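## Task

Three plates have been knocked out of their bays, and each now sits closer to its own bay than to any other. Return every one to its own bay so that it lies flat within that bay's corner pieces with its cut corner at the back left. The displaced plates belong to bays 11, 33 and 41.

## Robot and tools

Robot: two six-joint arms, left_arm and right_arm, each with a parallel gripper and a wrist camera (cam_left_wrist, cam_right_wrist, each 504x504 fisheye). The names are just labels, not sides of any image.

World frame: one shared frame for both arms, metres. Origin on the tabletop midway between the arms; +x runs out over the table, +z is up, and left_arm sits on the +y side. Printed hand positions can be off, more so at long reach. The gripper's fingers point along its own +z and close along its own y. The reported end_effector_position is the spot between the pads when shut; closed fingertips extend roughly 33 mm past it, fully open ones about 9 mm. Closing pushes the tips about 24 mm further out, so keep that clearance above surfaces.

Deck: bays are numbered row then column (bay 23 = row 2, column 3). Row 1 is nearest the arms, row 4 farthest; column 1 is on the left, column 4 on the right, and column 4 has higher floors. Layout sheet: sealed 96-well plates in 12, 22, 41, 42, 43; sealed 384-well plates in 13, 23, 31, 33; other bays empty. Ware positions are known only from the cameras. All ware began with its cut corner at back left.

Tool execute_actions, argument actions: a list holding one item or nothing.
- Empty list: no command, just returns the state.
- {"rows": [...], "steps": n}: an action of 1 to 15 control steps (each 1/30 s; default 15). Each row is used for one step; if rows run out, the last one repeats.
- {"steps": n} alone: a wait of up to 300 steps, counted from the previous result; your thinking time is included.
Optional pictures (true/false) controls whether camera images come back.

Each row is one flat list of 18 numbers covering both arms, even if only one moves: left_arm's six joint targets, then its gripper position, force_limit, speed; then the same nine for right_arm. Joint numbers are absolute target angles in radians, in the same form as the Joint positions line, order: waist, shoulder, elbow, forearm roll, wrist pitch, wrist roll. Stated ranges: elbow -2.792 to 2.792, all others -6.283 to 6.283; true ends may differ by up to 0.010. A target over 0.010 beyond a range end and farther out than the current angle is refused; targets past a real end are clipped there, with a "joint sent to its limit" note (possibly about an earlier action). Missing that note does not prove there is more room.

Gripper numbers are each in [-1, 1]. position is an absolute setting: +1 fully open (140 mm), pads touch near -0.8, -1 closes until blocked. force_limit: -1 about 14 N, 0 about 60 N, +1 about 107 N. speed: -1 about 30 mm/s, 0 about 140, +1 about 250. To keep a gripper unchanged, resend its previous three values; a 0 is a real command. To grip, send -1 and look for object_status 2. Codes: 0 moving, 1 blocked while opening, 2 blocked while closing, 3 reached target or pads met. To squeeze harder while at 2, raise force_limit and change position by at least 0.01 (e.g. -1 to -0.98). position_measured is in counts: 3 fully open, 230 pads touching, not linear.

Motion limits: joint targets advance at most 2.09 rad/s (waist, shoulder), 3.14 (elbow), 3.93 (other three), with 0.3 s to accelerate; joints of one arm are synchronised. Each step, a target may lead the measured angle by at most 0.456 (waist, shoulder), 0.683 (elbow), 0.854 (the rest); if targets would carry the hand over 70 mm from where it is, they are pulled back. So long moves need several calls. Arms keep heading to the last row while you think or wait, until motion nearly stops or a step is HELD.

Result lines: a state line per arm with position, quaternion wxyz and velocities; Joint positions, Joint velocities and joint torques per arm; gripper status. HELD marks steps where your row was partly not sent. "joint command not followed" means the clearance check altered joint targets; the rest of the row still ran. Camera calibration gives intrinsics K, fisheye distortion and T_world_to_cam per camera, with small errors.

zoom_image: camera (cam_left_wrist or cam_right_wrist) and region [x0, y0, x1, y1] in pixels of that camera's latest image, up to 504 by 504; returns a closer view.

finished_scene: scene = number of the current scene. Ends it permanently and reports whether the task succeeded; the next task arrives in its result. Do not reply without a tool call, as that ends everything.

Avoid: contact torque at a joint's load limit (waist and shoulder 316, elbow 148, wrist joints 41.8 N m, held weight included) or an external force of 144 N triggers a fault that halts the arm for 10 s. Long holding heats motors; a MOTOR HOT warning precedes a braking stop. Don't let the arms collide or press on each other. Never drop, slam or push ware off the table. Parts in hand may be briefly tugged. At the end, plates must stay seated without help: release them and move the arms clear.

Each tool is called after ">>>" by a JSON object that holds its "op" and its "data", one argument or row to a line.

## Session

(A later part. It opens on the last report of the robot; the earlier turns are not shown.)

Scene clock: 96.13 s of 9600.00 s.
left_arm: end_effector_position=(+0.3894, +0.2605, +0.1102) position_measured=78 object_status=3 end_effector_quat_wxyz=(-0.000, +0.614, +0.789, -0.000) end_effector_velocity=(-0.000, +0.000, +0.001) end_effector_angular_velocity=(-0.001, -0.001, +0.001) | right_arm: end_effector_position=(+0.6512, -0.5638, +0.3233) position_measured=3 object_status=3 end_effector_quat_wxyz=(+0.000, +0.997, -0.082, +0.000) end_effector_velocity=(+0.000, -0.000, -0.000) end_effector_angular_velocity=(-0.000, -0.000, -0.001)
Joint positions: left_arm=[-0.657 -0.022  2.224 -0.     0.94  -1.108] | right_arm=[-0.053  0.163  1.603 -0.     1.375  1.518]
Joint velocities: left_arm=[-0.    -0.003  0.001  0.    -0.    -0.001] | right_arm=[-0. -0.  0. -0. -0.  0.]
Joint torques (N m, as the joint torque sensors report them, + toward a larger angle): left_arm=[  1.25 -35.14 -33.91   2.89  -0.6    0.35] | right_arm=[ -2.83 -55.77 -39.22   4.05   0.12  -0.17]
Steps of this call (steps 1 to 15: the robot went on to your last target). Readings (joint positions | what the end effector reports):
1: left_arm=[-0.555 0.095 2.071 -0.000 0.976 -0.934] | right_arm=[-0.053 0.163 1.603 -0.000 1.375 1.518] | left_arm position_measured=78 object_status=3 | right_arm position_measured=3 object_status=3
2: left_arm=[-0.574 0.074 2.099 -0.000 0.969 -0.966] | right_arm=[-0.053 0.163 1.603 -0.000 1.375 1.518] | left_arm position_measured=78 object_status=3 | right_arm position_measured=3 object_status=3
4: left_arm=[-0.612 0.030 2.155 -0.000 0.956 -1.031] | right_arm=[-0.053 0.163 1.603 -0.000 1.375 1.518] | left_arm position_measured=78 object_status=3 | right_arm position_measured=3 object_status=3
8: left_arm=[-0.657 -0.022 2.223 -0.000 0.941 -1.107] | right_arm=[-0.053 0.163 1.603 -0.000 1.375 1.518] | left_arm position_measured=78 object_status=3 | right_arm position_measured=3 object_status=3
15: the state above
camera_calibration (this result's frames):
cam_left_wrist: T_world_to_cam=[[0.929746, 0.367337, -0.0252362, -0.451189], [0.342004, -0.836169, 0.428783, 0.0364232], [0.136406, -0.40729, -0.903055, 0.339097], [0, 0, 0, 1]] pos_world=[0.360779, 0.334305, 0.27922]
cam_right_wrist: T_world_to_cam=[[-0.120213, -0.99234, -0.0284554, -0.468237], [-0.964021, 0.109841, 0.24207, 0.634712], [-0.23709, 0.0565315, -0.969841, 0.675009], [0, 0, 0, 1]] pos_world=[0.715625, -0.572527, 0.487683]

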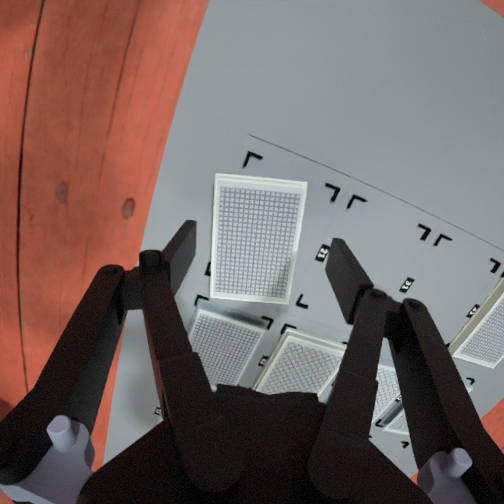

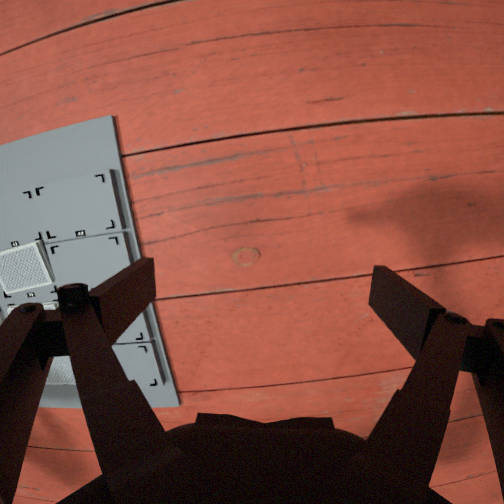

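>>> {"op": "execute_actions", "data": {
  "actions": [
    {"rows":[[-0.6878,0.0463,2.2223,0,0.873,-1.1738,0.4,0,-0.5,-0.053,0.163,1.603,0,1.375,1.518,1,0,0]],"steps":15}
  ]
}}

Scene clock: 104.13 s of 9600.00 s.
left_arm: end_effector_position=(+0.3920, +0.2362, +0.0801) position_measured=78 object_status=3 end_effector_quat_wxyz=(-0.000, +0.601, +0.800, +0.000) end_effector_velocity=(-0.000, +0.000, -0.000) end_effector_angular_velocity=(+0.000, +0.001, +0.000) | right_arm: end_effector_position=(+0.6512, -0.5638, +0.3233) position_measured=3 object_status=3 end_effector_quat_wxyz=(+0.000, +0.997, -0.082, +0.000) end_effector_velocity=(+0.000, +0.000, +0.000) end_effector_angular_velocity=(+0.001, -0.001, -0.001)
Joint positions: left_arm=[-0.688  0.046  2.222  0.     0.873 -1.174] | right_arm=[-0.053  0.163  1.603 -0.     1.375  1.518]
Joint velocities: left_arm=[ 0.     0.001  0.    -0.001  0.     0.   ] | right_arm=[-0.     0.    -0.001  0.001  0.     0.001]
Joint torques (N m, as the joint torque sensors report them, + toward a larger angle): left_arm=[ -0.98 -38.55 -34.03   2.99  -0.44  -0.04] | right_arm=[ -1.93 -54.72 -39.32   4.13   0.08  -0.26]
Steps of this call (steps 1 to 15: the robot went on to your last target; steps 16 to 90: nothing new was sent; then 4.50 s passed at rest; steps 91 to 105: all 15 steps of this action). Readings (joint positions | what the end effector reports):
91: left_arm=[-0.658 -0.022 2.224 0.000 0.940 -1.109] | right_arm=[-0.053 0.163 1.603 -0.000 1.375 1.518] | left_arm position_measured=78 object_status=3 | right_arm position_measured=3 object_status=3
92: left_arm=[-0.660 -0.018 2.224 0.000 0.936 -1.113] | right_arm=[-0.053 0.163 1.603 -0.000 1.375 1.518] | left_arm position_measured=78 object_status=3 | right_arm position_measured=3 object_status=3
94: left_arm=[-0.673 0.012 2.223 0.000 0.905 -1.142] | right_arm=[-0.053 0.163 1.603 -0.000 1.375 1.518] | left_arm position_measured=78 object_status=3 | right_arm position_measured=3 object_status=3
98: left_arm=[-0.688 0.046 2.222 0.000 0.873 -1.174] | right_arm=[-0.053 0.163 1.603 -0.000 1.375 1.518] | left_arm position_measured=78 object_status=3 | right_arm position_measured=3 object_status=3
105: the state above
camera_calibration (this result's frames):
cam_left_wrist: T_world_to_cam=[[0.916349, 0.399589, -0.0251539, -0.447831], [0.370973, -0.823734, 0.428768, 0.0138261], [0.150611, -0.402233, -0.903064, 0.294923], [0, 0, 0, 1]] pos_world=[0.360822, 0.308965, 0.249141]
cam_right_wrist: T_world_to_cam=[[-0.120213, -0.99234, -0.0284554, -0.468237], [-0.964021, 0.109841, 0.24207, 0.634711], [-0.23709, 0.0565315, -0.969841, 0.675009], [0, 0, 0, 1]] pos_world=[0.715625, -0.572527, 0.487683]

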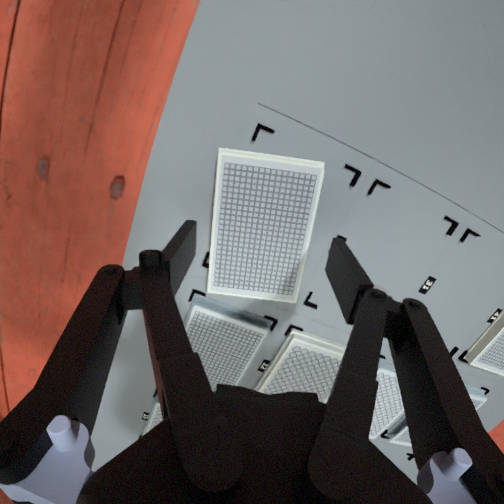

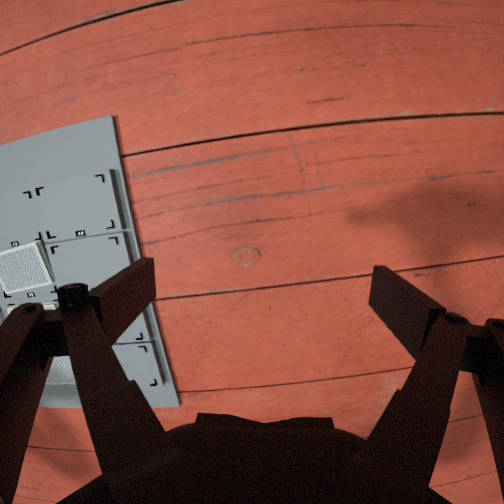

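>>> {"op": "execute_actions", "data": {
  "actions": [
    {"rows":[[-0.6878,0.0932,2.2526,0,0.7958,-1.1738,0.4,0,-0.5,-0.053,0.163,1.603,0,1.375,1.518,1,0,0],[-0.6878,0.0932,2.2526,0,0.7958,-1.1738,0.4,0,-0.5,-0.053,0.163,1.603,0,1.375,1.518,1,0,0],[-0.6878,0.0932,2.2526,0,0.7958,-1.1738,0.4,0,-0.5,-0.053,0.163,1.603,0,1.375,1.518,1,0,0],[-0.6878,0.0932,2.2526,0,0.7958,-1.1738,0.4,0,-0.5,-0.053,0.163,1.603,0,1.375,1.518,1,0,0],[-0.6878,0.0932,2.2526,0,0.7958,-1.1738,0.4,0,-0.5,-0.053,0.163,1.603,0,1.375,1.518,1,0,0],[-0.6878,0.0932,2.2526,0,0.7958,-1.1738,0.4,0,-0.5,-0.053,0.163,1.603,0,1.375,1.518,1,0,0],[-0.6878,0.0932,2.2526,0,0.7958,-1.1738,0.4,0,-0.5,-0.053,0.163,1.603,0,1.375,1.518,1,0,0],[-0.6878,0.0932,2.2526,0,0.7958,-1.1738,0.4,0,-0.5,-0.053,0.163,1.603,0,1.375,1.518,1,0,0],[-0.6878,0.0983,2.2556,0,0.7877,-1.1738,0.4,0,-0.5,-0.053,0.163,1.603,0,1.375,1.518,1,0,0]],"steps":15}
  ]
}}

Scene clock: 120.23 s of 9600.00 s.
left_arm: end_effector_position=(+0.3919, +0.2362, +0.0427) position_measured=78 object_status=3 end_effector_quat_wxyz=(+0.000, +0.601, +0.800, -0.000) end_effector_velocity=(+0.000, -0.000, -0.000) end_effector_angular_velocity=(-0.000, -0.000, -0.001) | right_arm: end_effector_position=(+0.6512, -0.5638, +0.3233) position_measured=3 object_status=3 end_effector_quat_wxyz=(+0.000, +0.997, -0.082, +0.000) end_effector_velocity=(+0.000, -0.000, +0.000) end_effector_angular_velocity=(-0.001, -0.001, -0.000)
Joint positions: left_arm=[-0.688  0.098  2.256 -0.     0.788 -1.174] | right_arm=[-0.053  0.163  1.603 -0.     1.375  1.518]
Joint velocities: left_arm=[-0.     0.001  0.     0.    -0.001  0.001] | right_arm=[-0.    -0.    -0.    -0.001 -0.001  0.   ]
Joint torques (N m, as the joint torque sensors report them, + toward a larger angle): left_arm=[ -0.63 -41.01 -30.89   2.79  -0.3    0.05] | right_arm=[ -2.25 -55.62 -39.27   4.14  -0.1   -0.29]
Steps of this call (steps 1 to 15: the robot went on to your last target; steps 16 to 90: nothing new was sent; then 12.60 s passed at rest; steps 91 to 105: all 15 steps of this action). Readings (joint positions | what the end effector reports):
91: left_arm=[-0.688 0.046 2.222 -0.000 0.873 -1.174] | right_arm=[-0.053 0.163 1.603 -0.000 1.375 1.518] | left_arm position_measured=78 object_status=3 | right_arm position_measured=3 object_status=3
92: left_arm=[-0.688 0.050 2.225 -0.000 0.865 -1.174] | right_arm=[-0.053 0.163 1.603 -0.000 1.375 1.518] | left_arm position_measured=78 object_status=3 | right_arm position_measured=3 object_status=3
94: left_arm=[-0.688 0.077 2.243 -0.000 0.821 -1.174] | right_arm=[-0.053 0.163 1.603 -0.000 1.375 1.518] | left_arm position_measured=78 object_status=3 | right_arm position_measured=3 object_status=3
98: left_arm=[-0.688 0.093 2.253 -0.000 0.796 -1.174] | right_arm=[-0.053 0.163 1.603 -0.000 1.375 1.518] | left_arm position_measured=78 object_status=3 | right_arm position_measured=3 object_status=3
105: the state above
camera_calibration (this result's frames):
cam_left_wrist: T_world_to_cam=[[0.916352, 0.399581, -0.0251804, -0.448727], [0.370956, -0.82368, 0.428886, 0.0298462], [0.150634, -0.402352, -0.903007, 0.261105], [0, 0, 0, 1]] pos_world=[0.360789, 0.308942, 0.21168]
cam_right_wrist: T_world_to_cam=[[-0.120213, -0.99234, -0.0284552, -0.468237], [-0.964021, 0.109841, 0.24207, 0.634711], [-0.23709, 0.0565314, -0.969841, 0.675009], [0, 0, 0, 1]] pos_world=[0.715625, -0.572527, 0.487683]

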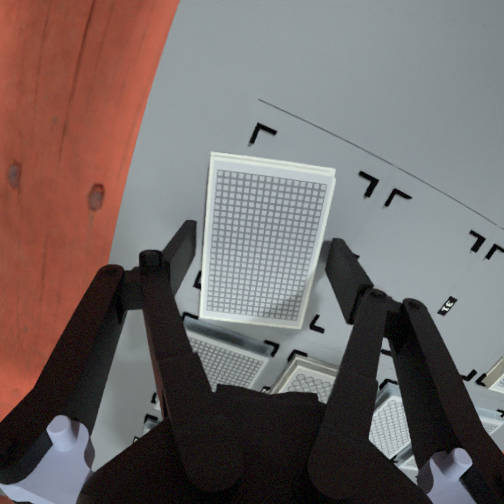

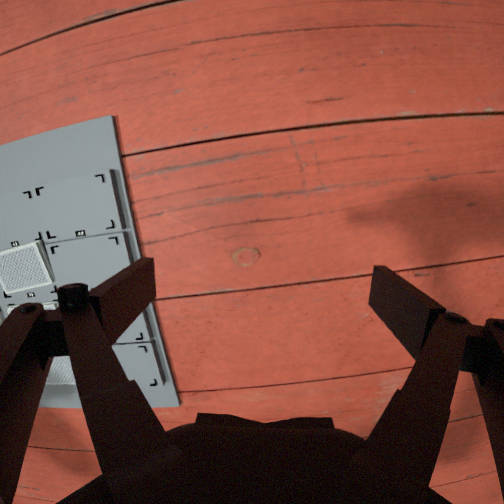

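>>> {"op": "execute_actions", "data": {
  "actions": [
    {"rows":[[-0.6878,0.0983,2.2556,0,0.7877,-1.1738,-1,0,-0.5,-0.053,0.163,1.603,0,1.375,1.518,1,0,0]],"steps":15}
  ],
  "pictures": false
}}

Scene clock: 124.73 s of 9600.00 s.
left_arm: end_effector_position=(+0.3919, +0.2362, +0.0426) position_measured=110 object_status=2 end_effector_quat_wxyz=(-0.000, +0.601, +0.800, +0.000) end_effector_velocity=(+0.000, +0.000, -0.000) end_effector_angular_velocity=(+0.001, -0.000, +0.000) | right_arm: end_effector_position=(+0.6512, -0.5638, +0.3233) position_measured=3 object_status=3 end_effector_quat_wxyz=(+0.000, +0.997, -0.082, +0.000) end_effector_velocity=(+0.000, -0.000, +0.000) end_effector_angular_velocity=(-0.001, -0.001, -0.001)
Joint positions: left_arm=[-0.688  0.098  2.256  0.     0.788 -1.174] | right_arm=[-0.053  0.163  1.603 -0.     1.375  1.518]
Joint velocities: left_arm=[-0.     0.001 -0.     0.001  0.    -0.001] | right_arm=[-0.     0.    -0.    -0.    -0.001  0.001]
Joint torques (N m, as the joint torque sensors report them, + toward a larger angle): left_arm=[ -2.   -40.36 -27.23   3.12  -0.71  -0.09] | right_arm=[ -2.62 -56.41 -38.81   4.01  -0.03  -0.28]
Steps of this call (steps 1 to 15: the robot went on to your last target; steps 16 to 90: nothing new was sent; then 1.00 s passed at rest; steps 91 to 105: all 15 steps of this action). Readings (joint positions | what the end effector reports):
91: left_arm=[-0.688 0.098 2.256 0.000 0.788 -1.174] | right_arm=[-0.053 0.163 1.603 -0.000 1.375 1.518] | left_arm position_measured=78 object_status=0 | right_arm position_measured=3 object_status=3
92: left_arm=[-0.688 0.098 2.256 0.000 0.788 -1.174] | right_arm=[-0.053 0.163 1.603 -0.000 1.375 1.518] | left_arm position_measured=80 object_status=0 | right_arm position_measured=3 object_status=3
94: left_arm=[-0.688 0.098 2.256 0.000 0.788 -1.174] | right_arm=[-0.053 0.163 1.603 -0.000 1.375 1.518] | left_arm position_measured=89 object_status=0 | right_arm position_measured=3 object_status=3
98: left_arm=[-0.688 0.098 2.256 0.000 0.788 -1.174] | right_arm=[-0.053 0.163 1.603 -0.000 1.375 1.518] | left_arm position_measured=108 object_status=0 | right_arm position_measured=3 object_status=3
105: the state above

>>> {"op": "execute_actions", "data": {
  "actions": [
    {"rows":[[-0.6878,0.0932,2.2526,0,0.7958,-1.1738,-1,0,-0.5,-0.053,0.163,1.603,0,1.375,1.518,1,0,0],[-0.6878,0.0932,2.2526,0,0.7958,-1.1738,-1,0,-0.5,-0.053,0.163,1.603,0,1.375,1.518,1,0,0],[-0.6878,0.0932,2.2526,0,0.7958,-1.1738,-1,0,-0.5,-0.053,0.163,1.603,0,1.375,1.518,1,0,0],[-0.6878,0.053,2.227,0,0.8616,-1.1738,-1,0,-0.5,-0.053,0.163,1.603,0,1.375,1.518,1,0,0],[-0.6878,0.053,2.227,0,0.8616,-1.1738,-1,0,-0.5,-0.053,0.163,1.603,0,1.375,1.518,1,0,0],[-0.6878,0.053,2.227,0,0.8616,-1.1738,-1,0,-0.5,-0.053,0.163,1.603,0,1.375,1.518,1,0,0],[-0.6878,0.053,2.227,0,0.8616,-1.1738,-1,0,-0.5,-0.053,0.163,1.603,0,1.375,1.518,1,0,0],[-0.6878,0.053,2.227,0,0.8616,-1.1738,-1,0,-0.5,-0.053,0.163,1.603,0,1.375,1.518,1,0,0],[-0.6514,0.0502,2.2299,0,0.8615,-0.8624,-1,0,-0.5,-0.053,0.163,1.603,0,1.375,1.518,1,0,0]],"steps":15}
  ],
  "pictures": false
}}

>>> {"op": "execute_actions", "data": {
  "actions": [
    {"rows":[[-0.6514,0.0502,2.2299,0,0.8615,-0.8624,-1,0,-0.5,-0.053,0.163,1.603,0,1.375,1.518,1,0,0],[-0.6514,0.0502,2.2299,0,0.8615,-0.8624,-1,0,-0.5,-0.053,0.163,1.603,0,1.375,1.518,1,0,0],[-0.6514,0.0502,2.2299,0,0.8615,-0.8624,-1,0,-0.5,-0.053,0.163,1.603,0,1.375,1.518,1,0,0],[-0.6514,0.0502,2.2299,0,0.8615,-0.8624,-1,0,-0.5,-0.053,0.163,1.603,0,1.375,1.518,1,0,0],[-0.6514,0.0502,2.2299,0,0.8615,-0.8624,-1,0,-0.5,-0.053,0.163,1.603,0,1.375,1.518,1,0,0],[-0.6514,0.0776,2.248,0,0.816,-0.8624,-1,0,-0.5,-0.053,0.163,1.603,0,1.375,1.518,1,0,0]],"steps":14}
  ]
}}

>>> {"op": "zoom_image", "data": {
  "camera": "cam_left_wrist",
  "region": [170,100,370,240]
}}

Scene clock: 147.83 s of 9600.00 s.
left_arm: end_effector_position=(+0.4000, +0.2461, +0.0750) position_measured=110 object_status=2 end_effector_quat_wxyz=(-0.000, +0.680, +0.733, +0.000) end_effector_velocity=(+0.052, +0.054, +0.003) end_effector_angular_velocity=(-0.005, -0.004, -1.208) | right_arm: end_effector_position=(+0.6512, -0.5638, +0.3233) position_measured=3 object_status=3 end_effector_quat_wxyz=(+0.000, +0.997, -0.082, +0.000) end_effector_velocity=(-0.001, +0.000, -0.001) end_effector_angular_velocity=(+0.001, +0.002, -0.000)
Joint positions: left_arm=[-0.66   0.051  2.23   0.     0.861 -0.94 ] | right_arm=[-0.053  0.163  1.603 -0.     1.375  1.518]
Joint velocities: left_arm=[ 0.163 -0.009  0.004  0.001 -0.001  1.37 ] | right_arm=[-0.     0.     0.001  0.     0.001  0.   ]
Joint torques (N m, as the joint torque sensors report them, + toward a larger angle): left_arm=[ -1.58 -37.6  -33.17   3.19  -0.28   0.  ] | right_arm=[ -1.34 -56.11 -39.25   4.17   0.08  -0.3 ]
Steps of this call (steps 1 to 15: the robot went on to your last target; steps 16 to 90: nothing new was sent; then 19.60 s passed at rest; steps 91 to 105: all 15 steps of this action). Readings (joint positions | what the end effector reports):
91: left_arm=[-0.688 0.098 2.256 0.000 0.788 -1.174] | right_arm=[-0.053 0.163 1.603 -0.000 1.375 1.518] | left_arm position_measured=110 object_status=2 | right_arm position_measured=3 object_status=3
92: left_arm=[-0.688 0.096 2.255 0.000 0.791 -1.174] | right_arm=[-0.053 0.163 1.603 -0.000 1.375 1.518] | left_arm position_measured=110 object_status=2 | right_arm position_measured=3 object_status=3
94: left_arm=[-0.688 0.093 2.253 0.000 0.796 -1.174] | right_arm=[-0.053 0.163 1.603 -0.000 1.375 1.518] | left_arm position_measured=110 object_status=2 | right_arm position_measured=3 object_status=3
98: left_arm=[-0.688 0.055 2.228 0.000 0.857 -1.174] | right_arm=[-0.053 0.163 1.603 -0.000 1.375 1.518] | left_arm position_measured=110 object_status=2 | right_arm position_measured=3 object_status=3
105: the state above

Scene clock: 148.30 s of 9600.00 s.
left_arm: end_effector_position=(+0.4027, +0.2492, +0.0552) position_measured=110 object_status=2 end_effector_quat_wxyz=(+0.000, +0.704, +0.710, -0.000) end_effector_velocity=(+0.000, -0.000, +0.000) end_effector_angular_velocity=(-0.001, -0.001, -0.000) | right_arm: end_effector_position=(+0.6512, -0.5638, +0.3233) position_measured=3 object_status=3 end_effector_quat_wxyz=(+0.000, +0.997, -0.082, +0.000) end_effector_velocity=(-0.000, +0.000, -0.000) end_effector_angular_velocity=(+0.002, +0.001, -0.001)
Joint positions: left_arm=[-0.651  0.077  2.248 -0.     0.816 -0.862] | right_arm=[-0.053  0.163  1.603 -0.     1.375  1.518]
Joint velocities: left_arm=[ 0.    -0.001  0.     0.    -0.001  0.   ] | right_arm=[-0.    -0.     0.001  0.002  0.     0.   ]
Joint torques (N m, as the joint torque sensors report them, + toward a larger angle): left_arm=[ -1.58 -40.16 -30.25   3.12  -0.29  -0.07] | right_arm=[ -2.25 -56.27 -39.72   4.12   0.11  -0.25]
Steps of this call (steps 1 to 14: all 14 steps of this action). Readings (joint positions | what the end effector reports):
1: left_arm=[-0.656 0.050 2.230 0.000 0.861 -0.901] | right_arm=[-0.053 0.163 1.603 -0.000 1.375 1.518] | left_arm position_measured=110 object_status=2 | right_arm position_measured=3 object_status=3
2: left_arm=[-0.653 0.050 2.230 0.000 0.861 -0.875] | right_arm=[-0.053 0.163 1.603 -0.000 1.375 1.518] | left_arm position_measured=110 object_status=2 | right_arm position_measured=3 object_status=3
4: left_arm=[-0.651 0.050 2.230 0.000 0.861 -0.863] | right_arm=[-0.053 0.163 1.603 -0.000 1.375 1.518] | left_arm position_measured=110 object_status=2 | right_arm position_measured=3 object_status=3
8: left_arm=[-0.651 0.064 2.239 0.000 0.837 -0.863] | right_arm=[-0.053 0.163 1.603 -0.000 1.375 1.518] | left_arm position_measured=110 object_status=2 | right_arm position_measured=3 object_status=3
14: the state above
camera_calibration (this result's frames):
cam_left_wrist: T_world_to_cam=[[0.990398, 0.135921, -0.0252536, -0.42757], [0.133549, -0.893426, 0.4289, 0.144226], [0.0357341, -0.428154, -0.902999, 0.328718], [0, 0, 0, 1]] pos_world=[0.392457, 0.327713, 0.224176]
cam_right_wrist: T_world_to_cam=[[-0.120213, -0.99234, -0.0284555, -0.468237], [-0.964021, 0.109841, 0.24207, 0.634711], [-0.23709, 0.0565316, -0.969841, 0.675009], [0, 0, 0, 1]] pos_world=[0.715625, -0.572527, 0.487683]

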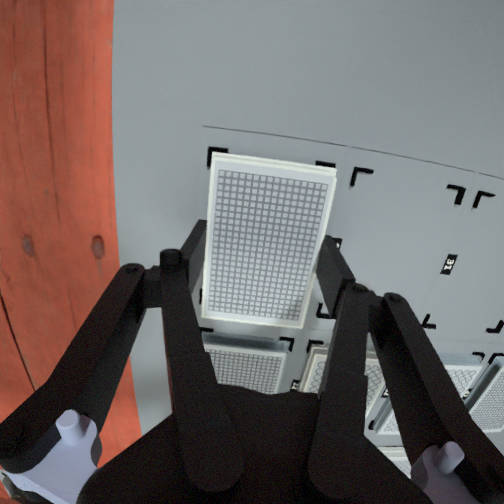

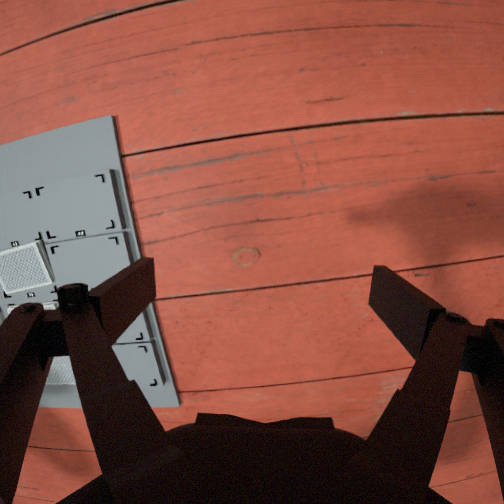

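Region (170, 100, 370, 240) of cam_left_wrist's 504x504 image, scaled by 2.520, with more detail than that image has; it fills the top 353 rows of this view, and the rest is white.

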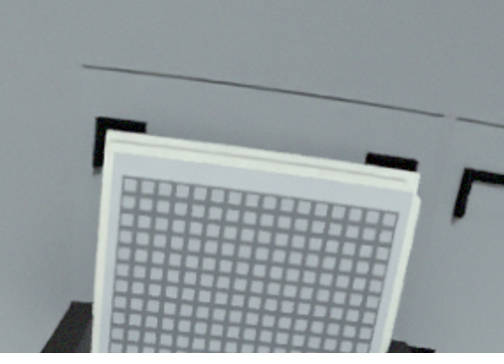

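>>> {"op": "execute_actions", "data": {
  "actions": [
    {"rows":[[-0.6567,0.077,2.2488,0,0.8158,-0.8677,-1,0,-0.5,-0.053,0.163,1.603,0,1.375,1.518,1,0,0],[-0.6567,0.077,2.2488,0,0.8158,-0.8677,-1,0,-0.5,-0.053,0.163,1.603,0,1.375,1.518,1,0,0],[-0.6567,0.077,2.2488,0,0.8158,-0.8677,-1,0,-0.5,-0.053,0.163,1.603,0,1.375,1.518,1,0,0],[-0.6567,0.077,2.2488,0,0.8158,-0.8677,-1,0,-0.5,-0.053,0.163,1.603,0,1.375,1.518,1,0,0],[-0.6567,0.077,2.2488,0,0.8158,-0.8677,-1,0,-0.5,-0.053,0.163,1.603,0,1.375,1.518,1,0,0],[-0.6567,0.0884,2.2556,0,0.7976,-0.8677,-1,0,-0.5,-0.053,0.163,1.603,0,1.375,1.518,1,0,0]],"steps":14}
  ]
}}

>>> {"op": "zoom_image", "data": {
  "camera": "cam_left_wrist",
  "region": [170,100,370,240]
}}

Scene clock: 158.27 s of 9600.00 s.
left_arm: end_effector_position=(+0.4007, +0.2478, +0.0472) position_measured=110 object_status=2 end_effector_quat_wxyz=(+0.000, +0.704, +0.710, +0.000) end_effector_velocity=(-0.001, +0.001, -0.001) end_effector_angular_velocity=(+0.003, +0.002, +0.000) | right_arm: end_effector_position=(+0.6512, -0.5638, +0.3233) position_measured=3 object_status=3 end_effector_quat_wxyz=(+0.000, +0.997, -0.082, +0.000) end_effector_velocity=(+0.000, +0.000, -0.000) end_effector_angular_velocity=(-0.000, -0.000, +0.000)
Joint positions: left_arm=[-0.657  0.088  2.256  0.     0.798 -0.868] | right_arm=[-0.053  0.163  1.603 -0.     1.375  1.518]
Joint velocities: left_arm=[ 0.     0.002  0.001  0.     0.    -0.   ] | right_arm=[ 0.     0.     0.    -0.    -0.001 -0.   ]
Joint torques (N m, as the joint torque sensors report them, + toward a larger angle): left_arm=[ -1.3  -40.88 -31.23   3.33  -0.31   0.2 ] | right_arm=[ -1.82 -55.63 -39.14   4.18  -0.02  -0.14]
Steps of this call (steps 1 to 15: the robot went on to your last target; steps 16 to 90: nothing new was sent; then 6.50 s passed at rest; steps 91 to 104: all 14 steps of this action). Readings (joint positions | what the end effector reports):
91: left_arm=[-0.652 0.078 2.248 0.000 0.816 -0.862] | right_arm=[-0.053 0.163 1.603 -0.000 1.375 1.518] | left_arm position_measured=110 object_status=2 | right_arm position_measured=3 object_status=3
92: left_arm=[-0.654 0.078 2.248 0.000 0.816 -0.864] | right_arm=[-0.053 0.163 1.603 -0.000 1.375 1.518] | left_arm position_measured=110 object_status=2 | right_arm position_measured=3 object_status=3
94: left_arm=[-0.656 0.077 2.249 0.000 0.816 -0.867] | right_arm=[-0.053 0.163 1.603 -0.000 1.375 1.518] | left_arm position_measured=110 object_status=2 | right_arm position_measured=3 object_status=3
98: left_arm=[-0.657 0.085 2.254 0.000 0.802 -0.868] | right_arm=[-0.053 0.163 1.603 -0.000 1.375 1.518] | left_arm position_measured=110 object_status=2 | right_arm position_measured=3 object_status=3
104: the state above
camera_calibration (this result's frames):
cam_left_wrist: T_world_to_cam=[[0.990436, 0.135675, -0.0250932, -0.425625], [0.13326, -0.893498, 0.42884, 0.146806], [0.0357619, -0.428082, -0.903032, 0.320951], [0, 0, 0, 1]] pos_world=[0.390513, 0.326311, 0.216192]
cam_right_wrist: T_world_to_cam=[[-0.120213, -0.99234, -0.0284553, -0.468237], [-0.964021, 0.109841, 0.24207, 0.634711], [-0.23709, 0.0565314, -0.969841, 0.675009], [0, 0, 0, 1]] pos_world=[0.715625, -0.572527, 0.487683]

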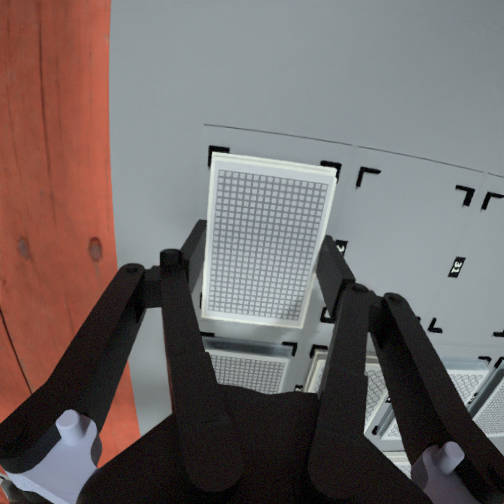

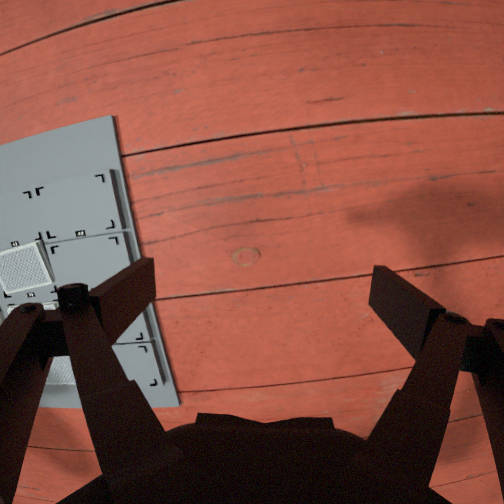

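Region (170, 100, 370, 240) of cam_left_wrist's 504x504 image, scaled by 2.520, with more detail than that image has; it fills the top 353 rows of this view, and the rest is white.

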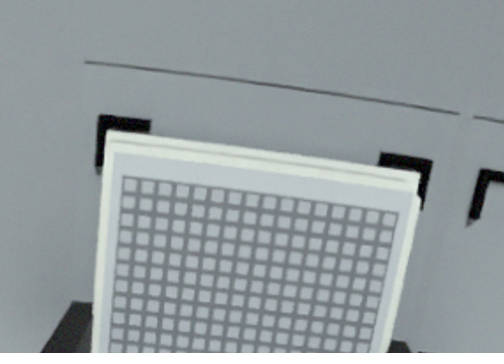

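>>> {"op": "execute_actions", "data": {
  "actions": [
    {"rows":[[-0.6567,0.0913,2.2573,0,0.793,-0.8677,-1,0,-0.5,-0.053,0.163,1.603,0,1.375,1.518,1,0,0],[-0.6567,0.0913,2.2573,0,0.793,-0.8677,-1,0,-0.5,-0.053,0.163,1.603,0,1.375,1.518,1,0,0],[-0.6567,0.0913,2.2573,0,0.793,-0.8677,-1,0,-0.5,-0.053,0.163,1.603,0,1.375,1.518,1,0,0],[-0.6567,0.0913,2.2573,0,0.793,-0.8677,-1,0,-0.5,-0.053,0.163,1.603,0,1.375,1.518,1,0,0],[-0.6567,0.0941,2.259,0,0.7885,-0.8677,-1,0,-0.5,-0.053,0.163,1.603,0,1.375,1.518,1,0,0],[-0.6567,0.0941,2.259,0,0.7885,-0.8677,-1,0,-0.5,-0.053,0.163,1.603,0,1.375,1.518,1,0,0],[-0.6567,0.0941,2.259,0,0.7885,-0.8677,-1,0,-0.5,-0.053,0.163,1.603,0,1.375,1.518,1,0,0],[-0.6567,0.0941,2.259,0,0.7885,-0.8677,-1,0,-0.5,-0.053,0.163,1.603,0,1.375,1.518,1,0,0],[-0.6567,0.0956,2.2599,0,0.7861,-0.8677,-1,0,-0.5,-0.053,0.163,1.603,0,1.375,1.518,1,0,0]],"steps":15}
  ]
}}

>>> {"op": "zoom_image", "data": {
  "camera": "cam_left_wrist",
  "region": [170,100,370,240]
}}

Scene clock: 166.63 s of 9600.00 s.
left_arm: end_effector_position=(+0.4007, +0.2479, +0.0422) position_measured=110 object_status=2 end_effector_quat_wxyz=(+0.000, +0.704, +0.710, -0.000) end_effector_velocity=(+0.000, -0.000, +0.001) end_effector_angular_velocity=(-0.001, -0.001, -0.001) | right_arm: end_effector_position=(+0.6512, -0.5638, +0.3233) position_measured=3 object_status=3 end_effector_quat_wxyz=(+0.000, +0.997, -0.082, +0.000) end_effector_velocity=(-0.000, +0.000, -0.000) end_effector_angular_velocity=(+0.000, +0.000, -0.000)
Joint positions: left_arm=[-0.657  0.096  2.26  -0.     0.786 -0.868] | right_arm=[-0.053  0.163  1.603 -0.     1.375  1.518]
Joint velocities: left_arm=[ 0.    -0.001  0.     0.    -0.     0.001] | right_arm=[-0.  0.  0.  0.  0.  0.]
Joint torques (N m, as the joint torque sensors report them, + toward a larger angle): left_arm=[ -2.1  -38.72 -29.35   3.19  -0.34  -0.02] | right_arm=[ -2.16 -56.03 -39.38   4.15  -0.18  -0.21]
Steps of this call (steps 1 to 15: the robot went on to your last target; steps 16 to 90: nothing new was sent; then 4.87 s passed at rest; steps 91 to 105: all 15 steps of this action). Readings (joint positions | what the end effector reports):
91: left_arm=[-0.657 0.089 2.256 -0.000 0.797 -0.868] | right_arm=[-0.053 0.163 1.603 -0.000 1.375 1.518] | left_arm position_measured=110 object_status=2 | right_arm position_measured=3 object_status=3
92: left_arm=[-0.657 0.090 2.256 -0.000 0.795 -0.868] | right_arm=[-0.053 0.163 1.603 -0.000 1.375 1.518] | left_arm position_measured=110 object_status=2 | right_arm position_measured=3 object_status=3
94: left_arm=[-0.657 0.091 2.257 -0.000 0.793 -0.868] | right_arm=[-0.053 0.163 1.603 -0.000 1.375 1.518] | left_arm position_measured=110 object_status=2 | right_arm position_measured=3 object_status=3
98: left_arm=[-0.657 0.094 2.259 -0.000 0.789 -0.868] | right_arm=[-0.053 0.163 1.603 -0.000 1.375 1.518] | left_arm position_measured=110 object_status=2 | right_arm position_measured=3 object_status=3
105: the state above
camera_calibration (this result's frames):
cam_left_wrist: T_world_to_cam=[[0.990413, 0.135819, -0.0251904, -0.425725], [0.133432, -0.893465, 0.428854, 0.148923], [0.0357399, -0.428103, -0.903023, 0.316459], [0, 0, 0, 1]] pos_world=[0.390462, 0.326356, 0.21118]
cam_right_wrist: T_world_to_cam=[[-0.120213, -0.99234, -0.0284552, -0.468237], [-0.964021, 0.109841, 0.24207, 0.634711], [-0.23709, 0.0565313, -0.969841, 0.675009], [0, 0, 0, 1]] pos_world=[0.715625, -0.572527, 0.487683]

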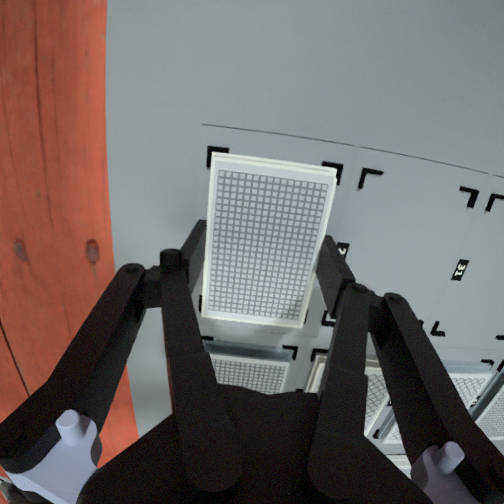

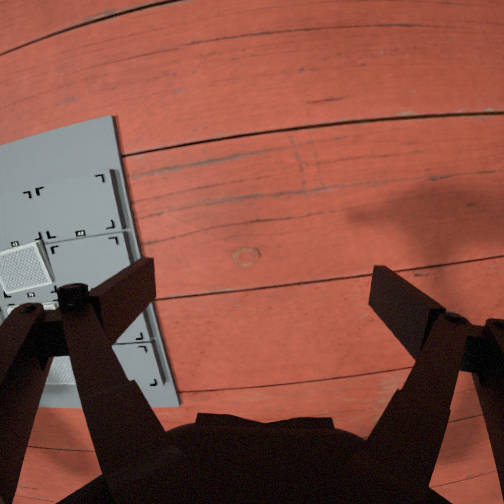

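Region (170, 100, 370, 240) of cam_left_wrist's 504x504 image, scaled by 2.520, with more detail than that image has; it fills the top 353 rows of this view, and the rest is white.

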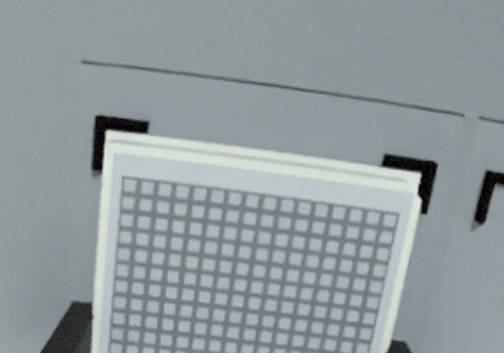

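>>> {"op": "execute_actions", "data": {
  "actions": [
    {"rows":[[-0.6567,0.0963,2.2603,0,0.785,-0.8677,-1,0,-0.5,-0.053,0.163,1.603,0,1.375,1.518,1,0,0],[-0.6567,0.0963,2.2603,0,0.785,-0.8677,-1,0,-0.5,-0.053,0.163,1.603,0,1.375,1.518,1,0,0],[-0.6567,0.0963,2.2603,0,0.785,-0.8677,0.4,0,-0.5,-0.053,0.163,1.603,0,1.375,1.518,1,0,0],[-0.6567,0.0963,2.2603,0,0.785,-0.8677,0.4,0,-0.5,-0.053,0.163,1.603,0,1.375,1.518,1,0,0],[-0.6567,0.0963,2.2603,0,0.785,-0.8677,0.4,0,-0.5,-0.053,0.163,1.603,0,1.375,1.518,1,0,0],[-0.6567,0.0963,2.2603,0,0.785,-0.8677,0.4,0,-0.5,-0.053,0.163,1.603,0,1.375,1.518,1,0,0],[-0.6567,0.0963,2.2603,0,0.785,-0.8677,0.4,0,-0.5,-0.053,0.163,1.603,0,1.375,1.518,1,0,0],[-0.6567,0.0963,2.2603,0,0.785,-0.8677,0.4,0,-0.5,-0.053,0.163,1.603,0,1.375,1.518,1,0,0],[-0.6567,0.0963,2.2603,0,0.785,-0.8677,0.4,0,-0.5,-0.053,0.163,1.603,0,1.375,1.518,1,0,0],[-0.6567,0.0963,2.2603,0,0.785,-0.8677,0.4,0,-0.5,-0.053,0.163,1.603,0,1.375,1.518,1,0,0],[-0.6567,0.0058,2.1962,0,0.9396,-0.8677,0.4,0,-0.5,-0.053,0.163,1.603,0,1.375,1.518,1,0,0]],"steps":15}
  ],
  "pictures": false
}}

>>> {"op": "execute_actions", "data": {
  "actions": [
    {"steps":10}
  ]
}}

>>> {"op": "zoom_image", "data": {
  "camera": "cam_left_wrist",
  "region": [190,130,340,300]
}}

Scene clock: 179.63 s of 9600.00 s.
left_arm: end_effector_position=(+0.4015, +0.2469, +0.0840) position_measured=78 object_status=0 end_effector_quat_wxyz=(-0.000, +0.704, +0.710, +0.000) end_effector_velocity=(+0.012, -0.013, +0.514) end_effector_angular_velocity=(-0.051, -0.046, -0.001) | right_arm: end_effector_position=(+0.6512, -0.5638, +0.3233) position_measured=3 object_status=3 end_effector_quat_wxyz=(+0.000, +0.997, -0.082, +0.000) end_effector_velocity=(+0.000, +0.000, +0.000) end_effector_angular_velocity=(-0.000, -0.000, +0.001)
Joint positions: left_arm=[-0.657  0.04   2.22   0.     0.882 -0.868] | right_arm=[-0.053  0.163  1.603 -0.     1.375  1.518]
Joint velocities: left_arm=[ 0.    -0.671 -0.483  0.002  1.085  0.   ] | right_arm=[ 0.001  0.    -0.    -0.    -0.    -0.001]
Joint torques (N m, as the joint torque sensors report them, + toward a larger angle): left_arm=[  0.2  -44.62 -32.93   3.03  -0.55   0.29] | right_arm=[ -1.47 -56.2  -39.22   4.18   0.05  -0.41]
Steps of this call (steps 1 to 15: the robot went on to your last target; steps 16 to 90: nothing new was sent; then 9.50 s passed at rest; steps 91 to 105: all 15 steps of this action). Readings (joint positions | what the end effector reports):
91: left_arm=[-0.657 0.096 2.260 0.000 0.786 -0.868] | right_arm=[-0.053 0.163 1.603 -0.000 1.375 1.518] | left_arm position_measured=110 object_status=2 | right_arm position_measured=3 object_status=3
92: left_arm=[-0.657 0.096 2.260 0.000 0.786 -0.868] | right_arm=[-0.053 0.163 1.603 -0.000 1.375 1.518] | left_arm position_measured=110 object_status=2 | right_arm position_measured=3 object_status=3
94: left_arm=[-0.657 0.096 2.260 0.000 0.785 -0.868] | right_arm=[-0.053 0.163 1.603 -0.000 1.375 1.518] | left_arm position_measured=110 object_status=0 | right_arm position_measured=3 object_status=3
98: left_arm=[-0.657 0.096 2.260 0.000 0.785 -0.868] | right_arm=[-0.053 0.163 1.603 -0.000 1.375 1.518] | left_arm position_measured=90 object_status=0 | right_arm position_measured=3 object_status=3
105: the state above

Scene clock: 179.97 s of 9600.00 s.
left_arm: end_effector_position=(+0.4007, +0.2478, +0.1101) position_measured=78 object_status=3 end_effector_quat_wxyz=(-0.000, +0.704, +0.710, +0.000) end_effector_velocity=(-0.001, +0.001, -0.001) end_effector_angular_velocity=(+0.003, +0.002, -0.001) | right_arm: end_effector_position=(+0.6512, -0.5638, +0.3233) position_measured=3 object_status=3 end_effector_quat_wxyz=(+0.000, +0.997, -0.082, +0.000) end_effector_velocity=(-0.000, -0.000, +0.000) end_effector_angular_velocity=(-0.000, +0.001, +0.001)
Joint positions: left_arm=[-0.657  0.006  2.196  0.     0.94  -0.868] | right_arm=[-0.053  0.163  1.603 -0.     1.375  1.518]
Joint velocities: left_arm=[0.    0.    0.001 0.001 0.001 0.001] | right_arm=[-0.    -0.    -0.    -0.     0.001 -0.001]
Joint torques (N m, as the joint torque sensors report them, + toward a larger angle): left_arm=[  0.86 -36.48 -32.99   3.27  -0.87   0.13] | right_arm=[ -1.84 -55.71 -38.89   4.06   0.02  -0.5 ]
Steps of this call (steps 1 to 10: the robot went on to your last target). Readings (joint positions | what the end effector reports):
1: left_arm=[-0.657 0.021 2.206 0.000 0.913 -0.868] | right_arm=[-0.053 0.163 1.603 -0.000 1.375 1.518] | left_arm position_measured=78 object_status=3 | right_arm position_measured=3 object_status=3
2: left_arm=[-0.657 0.010 2.199 0.000 0.932 -0.868] | right_arm=[-0.053 0.163 1.603 -0.000 1.375 1.518] | left_arm position_measured=78 object_status=3 | right_arm position_measured=3 object_status=3
4: left_arm=[-0.657 0.006 2.196 0.000 0.939 -0.868] | right_arm=[-0.053 0.163 1.603 -0.000 1.375 1.518] | left_arm position_measured=78 object_status=3 | right_arm position_measured=3 object_status=3
8: left_arm=[-0.657 0.006 2.196 0.000 0.940 -0.868] | right_arm=[-0.053 0.163 1.603 -0.000 1.375 1.518] | left_arm position_measured=78 object_status=3 | right_arm position_measured=3 object_status=3
10: the state above
camera_calibration (this result's frames):
cam_left_wrist: T_world_to_cam=[[0.99043, 0.135702, -0.025162, -0.424031], [0.133317, -0.893524, 0.428767, 0.119816], [0.0357017, -0.428018, -0.903065, 0.377757], [0, 0, 0, 1]] pos_world=[0.390512, 0.326288, 0.279096]
cam_right_wrist: T_world_to_cam=[[-0.120213, -0.99234, -0.0284552, -0.468237], [-0.964021, 0.109841, 0.24207, 0.634711], [-0.23709, 0.0565313, -0.969841, 0.675009], [0, 0, 0, 1]] pos_world=[0.715625, -0.572527, 0.487683]

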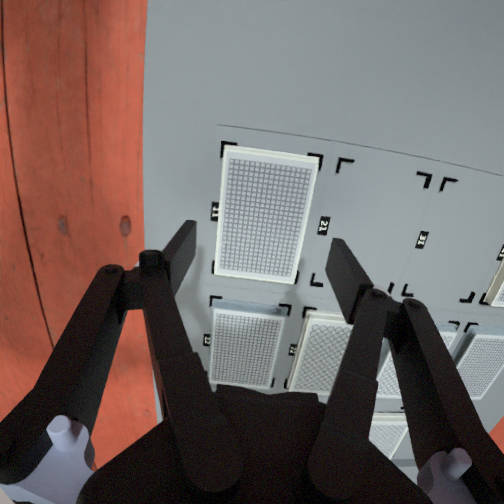

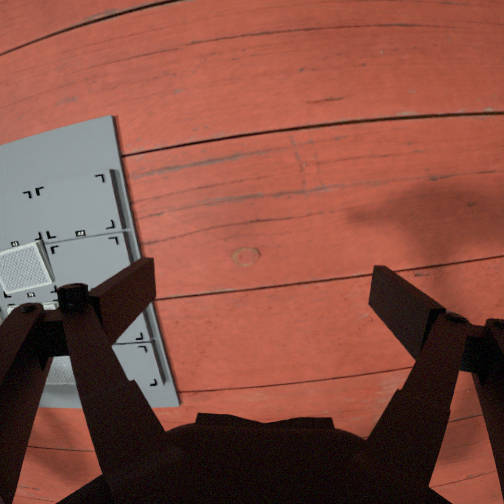

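Region (190, 130, 340, 300) of cam_left_wrist's 504x504 image, scaled by 2.965, with more detail than that image has; it fills the left 445 columns of this view, and the rest is white.

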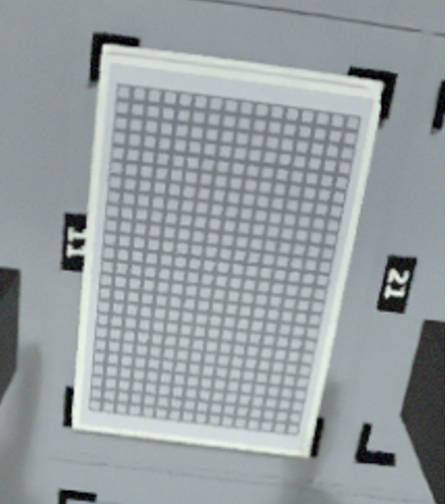

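>>> {"op": "execute_actions", "data": {
  "actions": [
    {"rows":[[-0.685,0.25,1.80,0,1.09,-0.9,0.4,0,-0.5,-0.053,0.163,1.603,0,1.375,1.518,1,0,0],[-0.685,0.25,1.80,0,1.09,-0.9,0.4,0,-0.5,-0.053,0.163,1.603,0,1.375,1.518,1,0,0],[-0.685,0.25,1.80,0,1.09,-0.9,0.4,0,-0.5,-0.053,0.163,1.603,0,1.375,1.518,1,0,0],[-0.685,0.25,1.80,0,1.09,-0.9,0.4,0,-0.5,-0.053,0.163,1.603,0,1.375,1.518,1,0,0],[-0.685,0.25,1.80,0,1.09,-0.9,0.4,0,-0.5,-0.053,0.163,1.603,0,1.375,1.518,1,0,0],[-0.685,0.25,1.80,0,1.09,-0.9,0.4,0,-0.5,-0.053,0.163,1.603,0,1.375,1.518,1,0,0],[-0.7111,0.5307,1.4147,0,1.1962,-0.9221,0.4,0,-0.5,-0.053,0.163,1.603,0,1.375,1.518,1,0,0]],"steps":15}
  ],
  "pictures": false
}}

>>> {"op": "execute_actions", "data": {
  "actions": [
    {"steps":18}
  ]
}}

Scene clock: 195.07 s of 9600.00 s.
left_arm: end_effector_position=(+0.5267, +0.0707, +0.1536) position_measured=78 object_status=3 end_effector_quat_wxyz=(+0.000, +0.704, +0.710, -0.000) end_effector_velocity=(+0.279, -0.420, +0.036) end_effector_angular_velocity=(-0.001, -0.000, -0.003) | right_arm: end_effector_position=(+0.6512, -0.5638, +0.3233) position_measured=3 object_status=3 end_effector_quat_wxyz=(+0.000, +0.997, -0.082, +0.000) end_effector_velocity=(-0.000, +0.000, -0.000) end_effector_angular_velocity=(+0.001, +0.000, -0.000)
Joint positions: left_arm=[-0.687  0.288  1.769 -0.     1.085 -0.899] | right_arm=[-0.053  0.163  1.603 -0.     1.375  1.518]
Joint velocities: left_arm=[-0.071  0.699 -1.021 -0.     0.321 -0.068] | right_arm=[ 0.    -0.     0.001  0.001 -0.     0.   ]
Joint torques (N m, as the joint torque sensors report them, + toward a larger angle): left_arm=[  0.55 -64.37 -36.32   3.79  -0.18  -0.08] | right_arm=[ -1.96 -55.6  -39.26   4.     0.04  -0.29]
Steps of this call (steps 1 to 30: the robot went on to your last target; steps 31 to 90: nothing new was sent; then 11.60 s passed at rest; steps 91 to 105: all 15 steps of this action). Readings (joint positions | what the end effector reports):
91: left_arm=[-0.657 0.006 2.196 -0.000 0.940 -0.868] | right_arm=[-0.053 0.163 1.603 -0.000 1.375 1.518] | left_arm position_measured=78 object_status=3 | right_arm position_measured=3 object_status=3
92: left_arm=[-0.657 0.010 2.189 -0.000 0.943 -0.868] | right_arm=[-0.053 0.163 1.603 -0.000 1.375 1.518] | left_arm position_measured=78 object_status=3 | right_arm position_measured=3 object_status=3
94: left_arm=[-0.660 0.039 2.142 -0.000 0.961 -0.872] | right_arm=[-0.053 0.163 1.603 -0.000 1.375 1.518] | left_arm position_measured=78 object_status=3 | right_arm position_measured=3 object_status=3
98: left_arm=[-0.670 0.125 2.004 -0.000 1.011 -0.883] | right_arm=[-0.053 0.163 1.603 -0.000 1.375 1.518] | left_arm position_measured=78 object_status=3 | right_arm position_measured=3 object_status=3
105: the state above

Scene clock: 195.67 s of 9600.00 s.
left_arm: end_effector_position=(+0.6141, -0.0697, +0.1503) position_measured=78 object_status=3 end_effector_quat_wxyz=(+0.000, +0.704, +0.710, -0.000) end_effector_velocity=(-0.000, +0.000, -0.000) end_effector_angular_velocity=(+0.001, +0.000, -0.000) | right_arm: end_effector_position=(+0.6512, -0.5638, +0.3233) position_measured=3 object_status=3 end_effector_quat_wxyz=(+0.000, +0.997, -0.082, +0.000) end_effector_velocity=(-0.000, -0.000, -0.000) end_effector_angular_velocity=(-0.000, +0.000, +0.000)
Joint positions: left_arm=[-0.711  0.531  1.415  0.     1.196 -0.922] | right_arm=[-0.053  0.163  1.603 -0.     1.375  1.518]
Joint velocities: left_arm=[-0.     0.     0.001  0.    -0.     0.   ] | right_arm=[ 0.  0.  0. -0.  0. -0.]
Joint torques (N m, as the joint torque sensors report them, + toward a larger angle): left_arm=[ -2.14 -95.18 -39.91   4.15  -0.83  -0.03] | right_arm=[ -2.07 -55.63 -39.71   4.11   0.07  -0.31]
Steps of this call (steps 1 to 18: the robot went on to your last target). Readings (joint positions | what the end effector reports):
1: left_arm=[-0.689 0.312 1.734 -0.000 1.096 -0.901] | right_arm=[-0.053 0.163 1.603 -0.000 1.375 1.518] | left_arm position_measured=78 object_status=3 | right_arm position_measured=3 object_status=3
2: left_arm=[-0.691 0.336 1.699 -0.000 1.107 -0.903] | right_arm=[-0.053 0.163 1.603 -0.000 1.375 1.518] | left_arm position_measured=78 object_status=3 | right_arm position_measured=3 object_status=3
4: left_arm=[-0.696 0.384 1.628 -0.000 1.129 -0.908] | right_arm=[-0.053 0.163 1.603 -0.000 1.375 1.518] | left_arm position_measured=78 object_status=3 | right_arm position_measured=3 object_status=3
8: left_arm=[-0.706 0.483 1.484 -0.000 1.174 -0.917] | right_arm=[-0.053 0.163 1.603 -0.000 1.375 1.518] | left_arm position_measured=78 object_status=3 | right_arm position_measured=3 object_status=3
18: the state above
camera_calibration (this result's frames):
cam_left_wrist: T_world_to_cam=[[0.990421, 0.135771, -0.0251335, -0.591244], [0.133363, -0.893459, 0.428888, -0.209602], [0.0357749, -0.428132, -0.903008, 0.270474], [0, 0, 0, 1]] pos_world=[0.603857, 0.00880127, 0.319276]
cam_right_wrist: T_world_to_cam=[[-0.120213, -0.99234, -0.0284552, -0.468237], [-0.964021, 0.109841, 0.24207, 0.634711], [-0.23709, 0.0565313, -0.969841, 0.675009], [0, 0, 0, 1]] pos_world=[0.715625, -0.572527, 0.487683]

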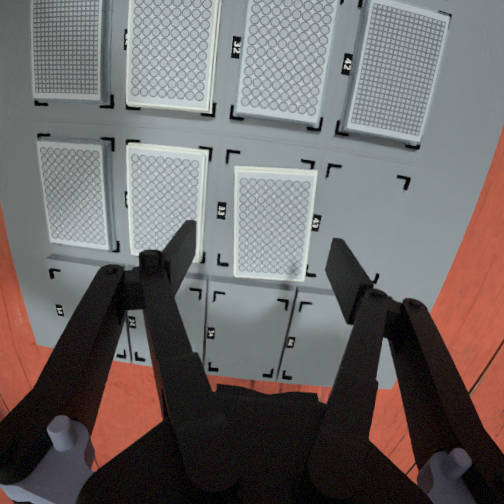

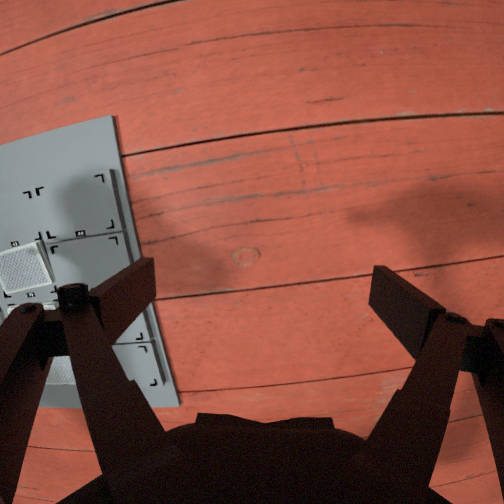

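>>> {"op": "execute_actions", "data": {
  "actions": [
    {"rows":[[-0.7086,0.5815,1.4093,0,1.1508,-1.0196,0.4,0,-0.5,-0.053,0.163,1.603,0,1.375,1.518,1,0,0]],"steps":15}
  ]
}}

>>> {"op": "zoom_image", "data": {
  "camera": "cam_left_wrist",
  "region": [190,130,340,300]
}}

Scene clock: 202.00 s of 9600.00 s.
left_arm: end_effector_position=(+0.6261, -0.0818, +0.1101) position_measured=78 object_status=3 end_effector_quat_wxyz=(+0.000, +0.668, +0.744, -0.000) end_effector_velocity=(-0.001, +0.001, -0.001) end_effector_angular_velocity=(+0.001, +0.002, -0.000) | right_arm: end_effector_position=(+0.6512, -0.5638, +0.3233) position_measured=3 object_status=3 end_effector_quat_wxyz=(+0.000, +0.997, -0.082, +0.000) end_effector_velocity=(+0.000, -0.000, +0.000) end_effector_angular_velocity=(-0.000, -0.001, -0.001)
Joint positions: left_arm=[-0.709  0.582  1.409 -0.     1.151 -1.02 ] | right_arm=[-0.053  0.163  1.603 -0.     1.375  1.518]
Joint velocities: left_arm=[ 0.     0.001  0.002 -0.001  0.     0.   ] | right_arm=[ 0.     0.    -0.    -0.    -0.001  0.001]
Joint torques (N m, as the joint torque sensors report them, + toward a larger angle): left_arm=[   0.   -100.59  -38.62    3.44   -0.31    0.05] | right_arm=[ -1.97 -55.87 -39.09   4.13  -0.07  -0.29]
Steps of this call (steps 1 to 15: the robot went on to your last target; steps 16 to 90: nothing new was sent; then 2.83 s passed at rest; steps 91 to 105: all 15 steps of this action). Readings (joint positions | what the end effector reports):
91: left_arm=[-0.711 0.531 1.415 -0.000 1.196 -0.923] | right_arm=[-0.053 0.163 1.603 -0.000 1.375 1.518] | left_arm position_measured=78 object_status=3 | right_arm position_measured=3 object_status=3
92: left_arm=[-0.711 0.535 1.414 -0.000 1.193 -0.931] | right_arm=[-0.053 0.163 1.603 -0.000 1.375 1.518] | left_arm position_measured=78 object_status=3 | right_arm position_measured=3 object_status=3
94: left_arm=[-0.710 0.562 1.411 -0.000 1.168 -0.983] | right_arm=[-0.053 0.163 1.603 -0.000 1.375 1.518] | left_arm position_measured=78 object_status=3 | right_arm position_measured=3 object_status=3
98: left_arm=[-0.709 0.582 1.409 -0.000 1.151 -1.019] | right_arm=[-0.053 0.163 1.603 -0.000 1.375 1.518] | left_arm position_measured=78 object_status=3 | right_arm position_measured=3 object_status=3
105: the state above
camera_calibration (this result's frames):
cam_left_wrist: T_world_to_cam=[[0.971915, 0.23398, -0.0251984, -0.582869], [0.221936, -0.875707, 0.428813, -0.258776], [0.0782672, -0.422363, -0.903042, 0.202497], [0, 0, 0, 1]] pos_world=[0.608082, -0.00470593, 0.279143]
cam_right_wrist: T_world_to_cam=[[-0.120213, -0.99234, -0.0284553, -0.468237], [-0.964021, 0.109841, 0.24207, 0.634711], [-0.23709, 0.0565314, -0.969841, 0.675009], [0, 0, 0, 1]] pos_world=[0.715625, -0.572527, 0.487683]

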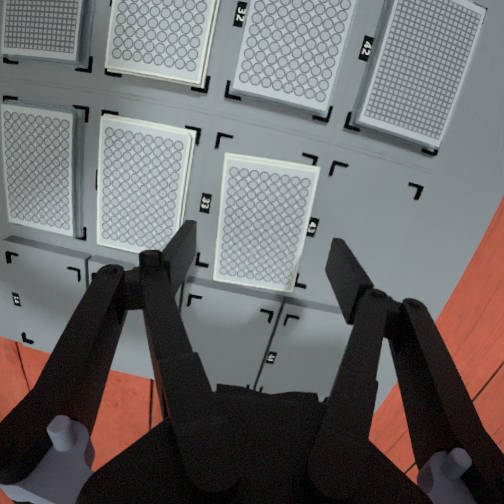

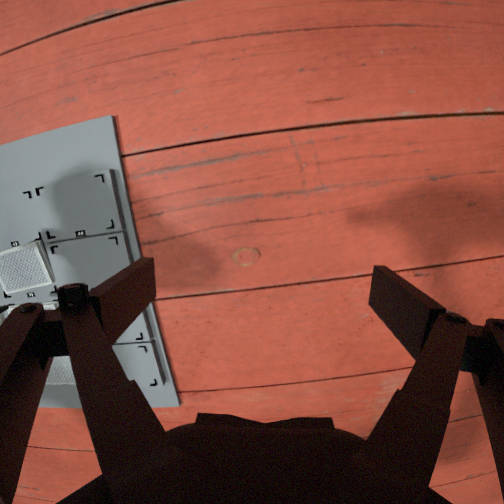

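Region (190, 130, 340, 300) of cam_left_wrist's 504x504 image, scaled by 2.965, with more detail than that image has; it fills the left 445 columns of this view, and the rest is white.

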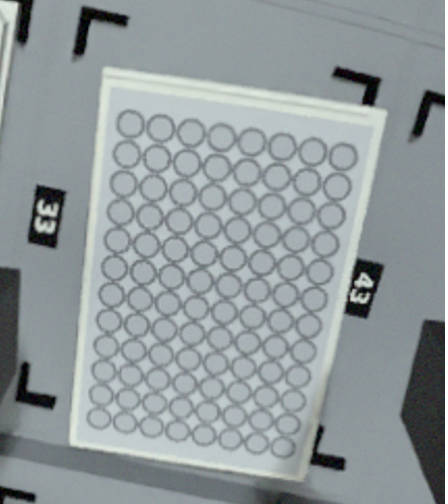

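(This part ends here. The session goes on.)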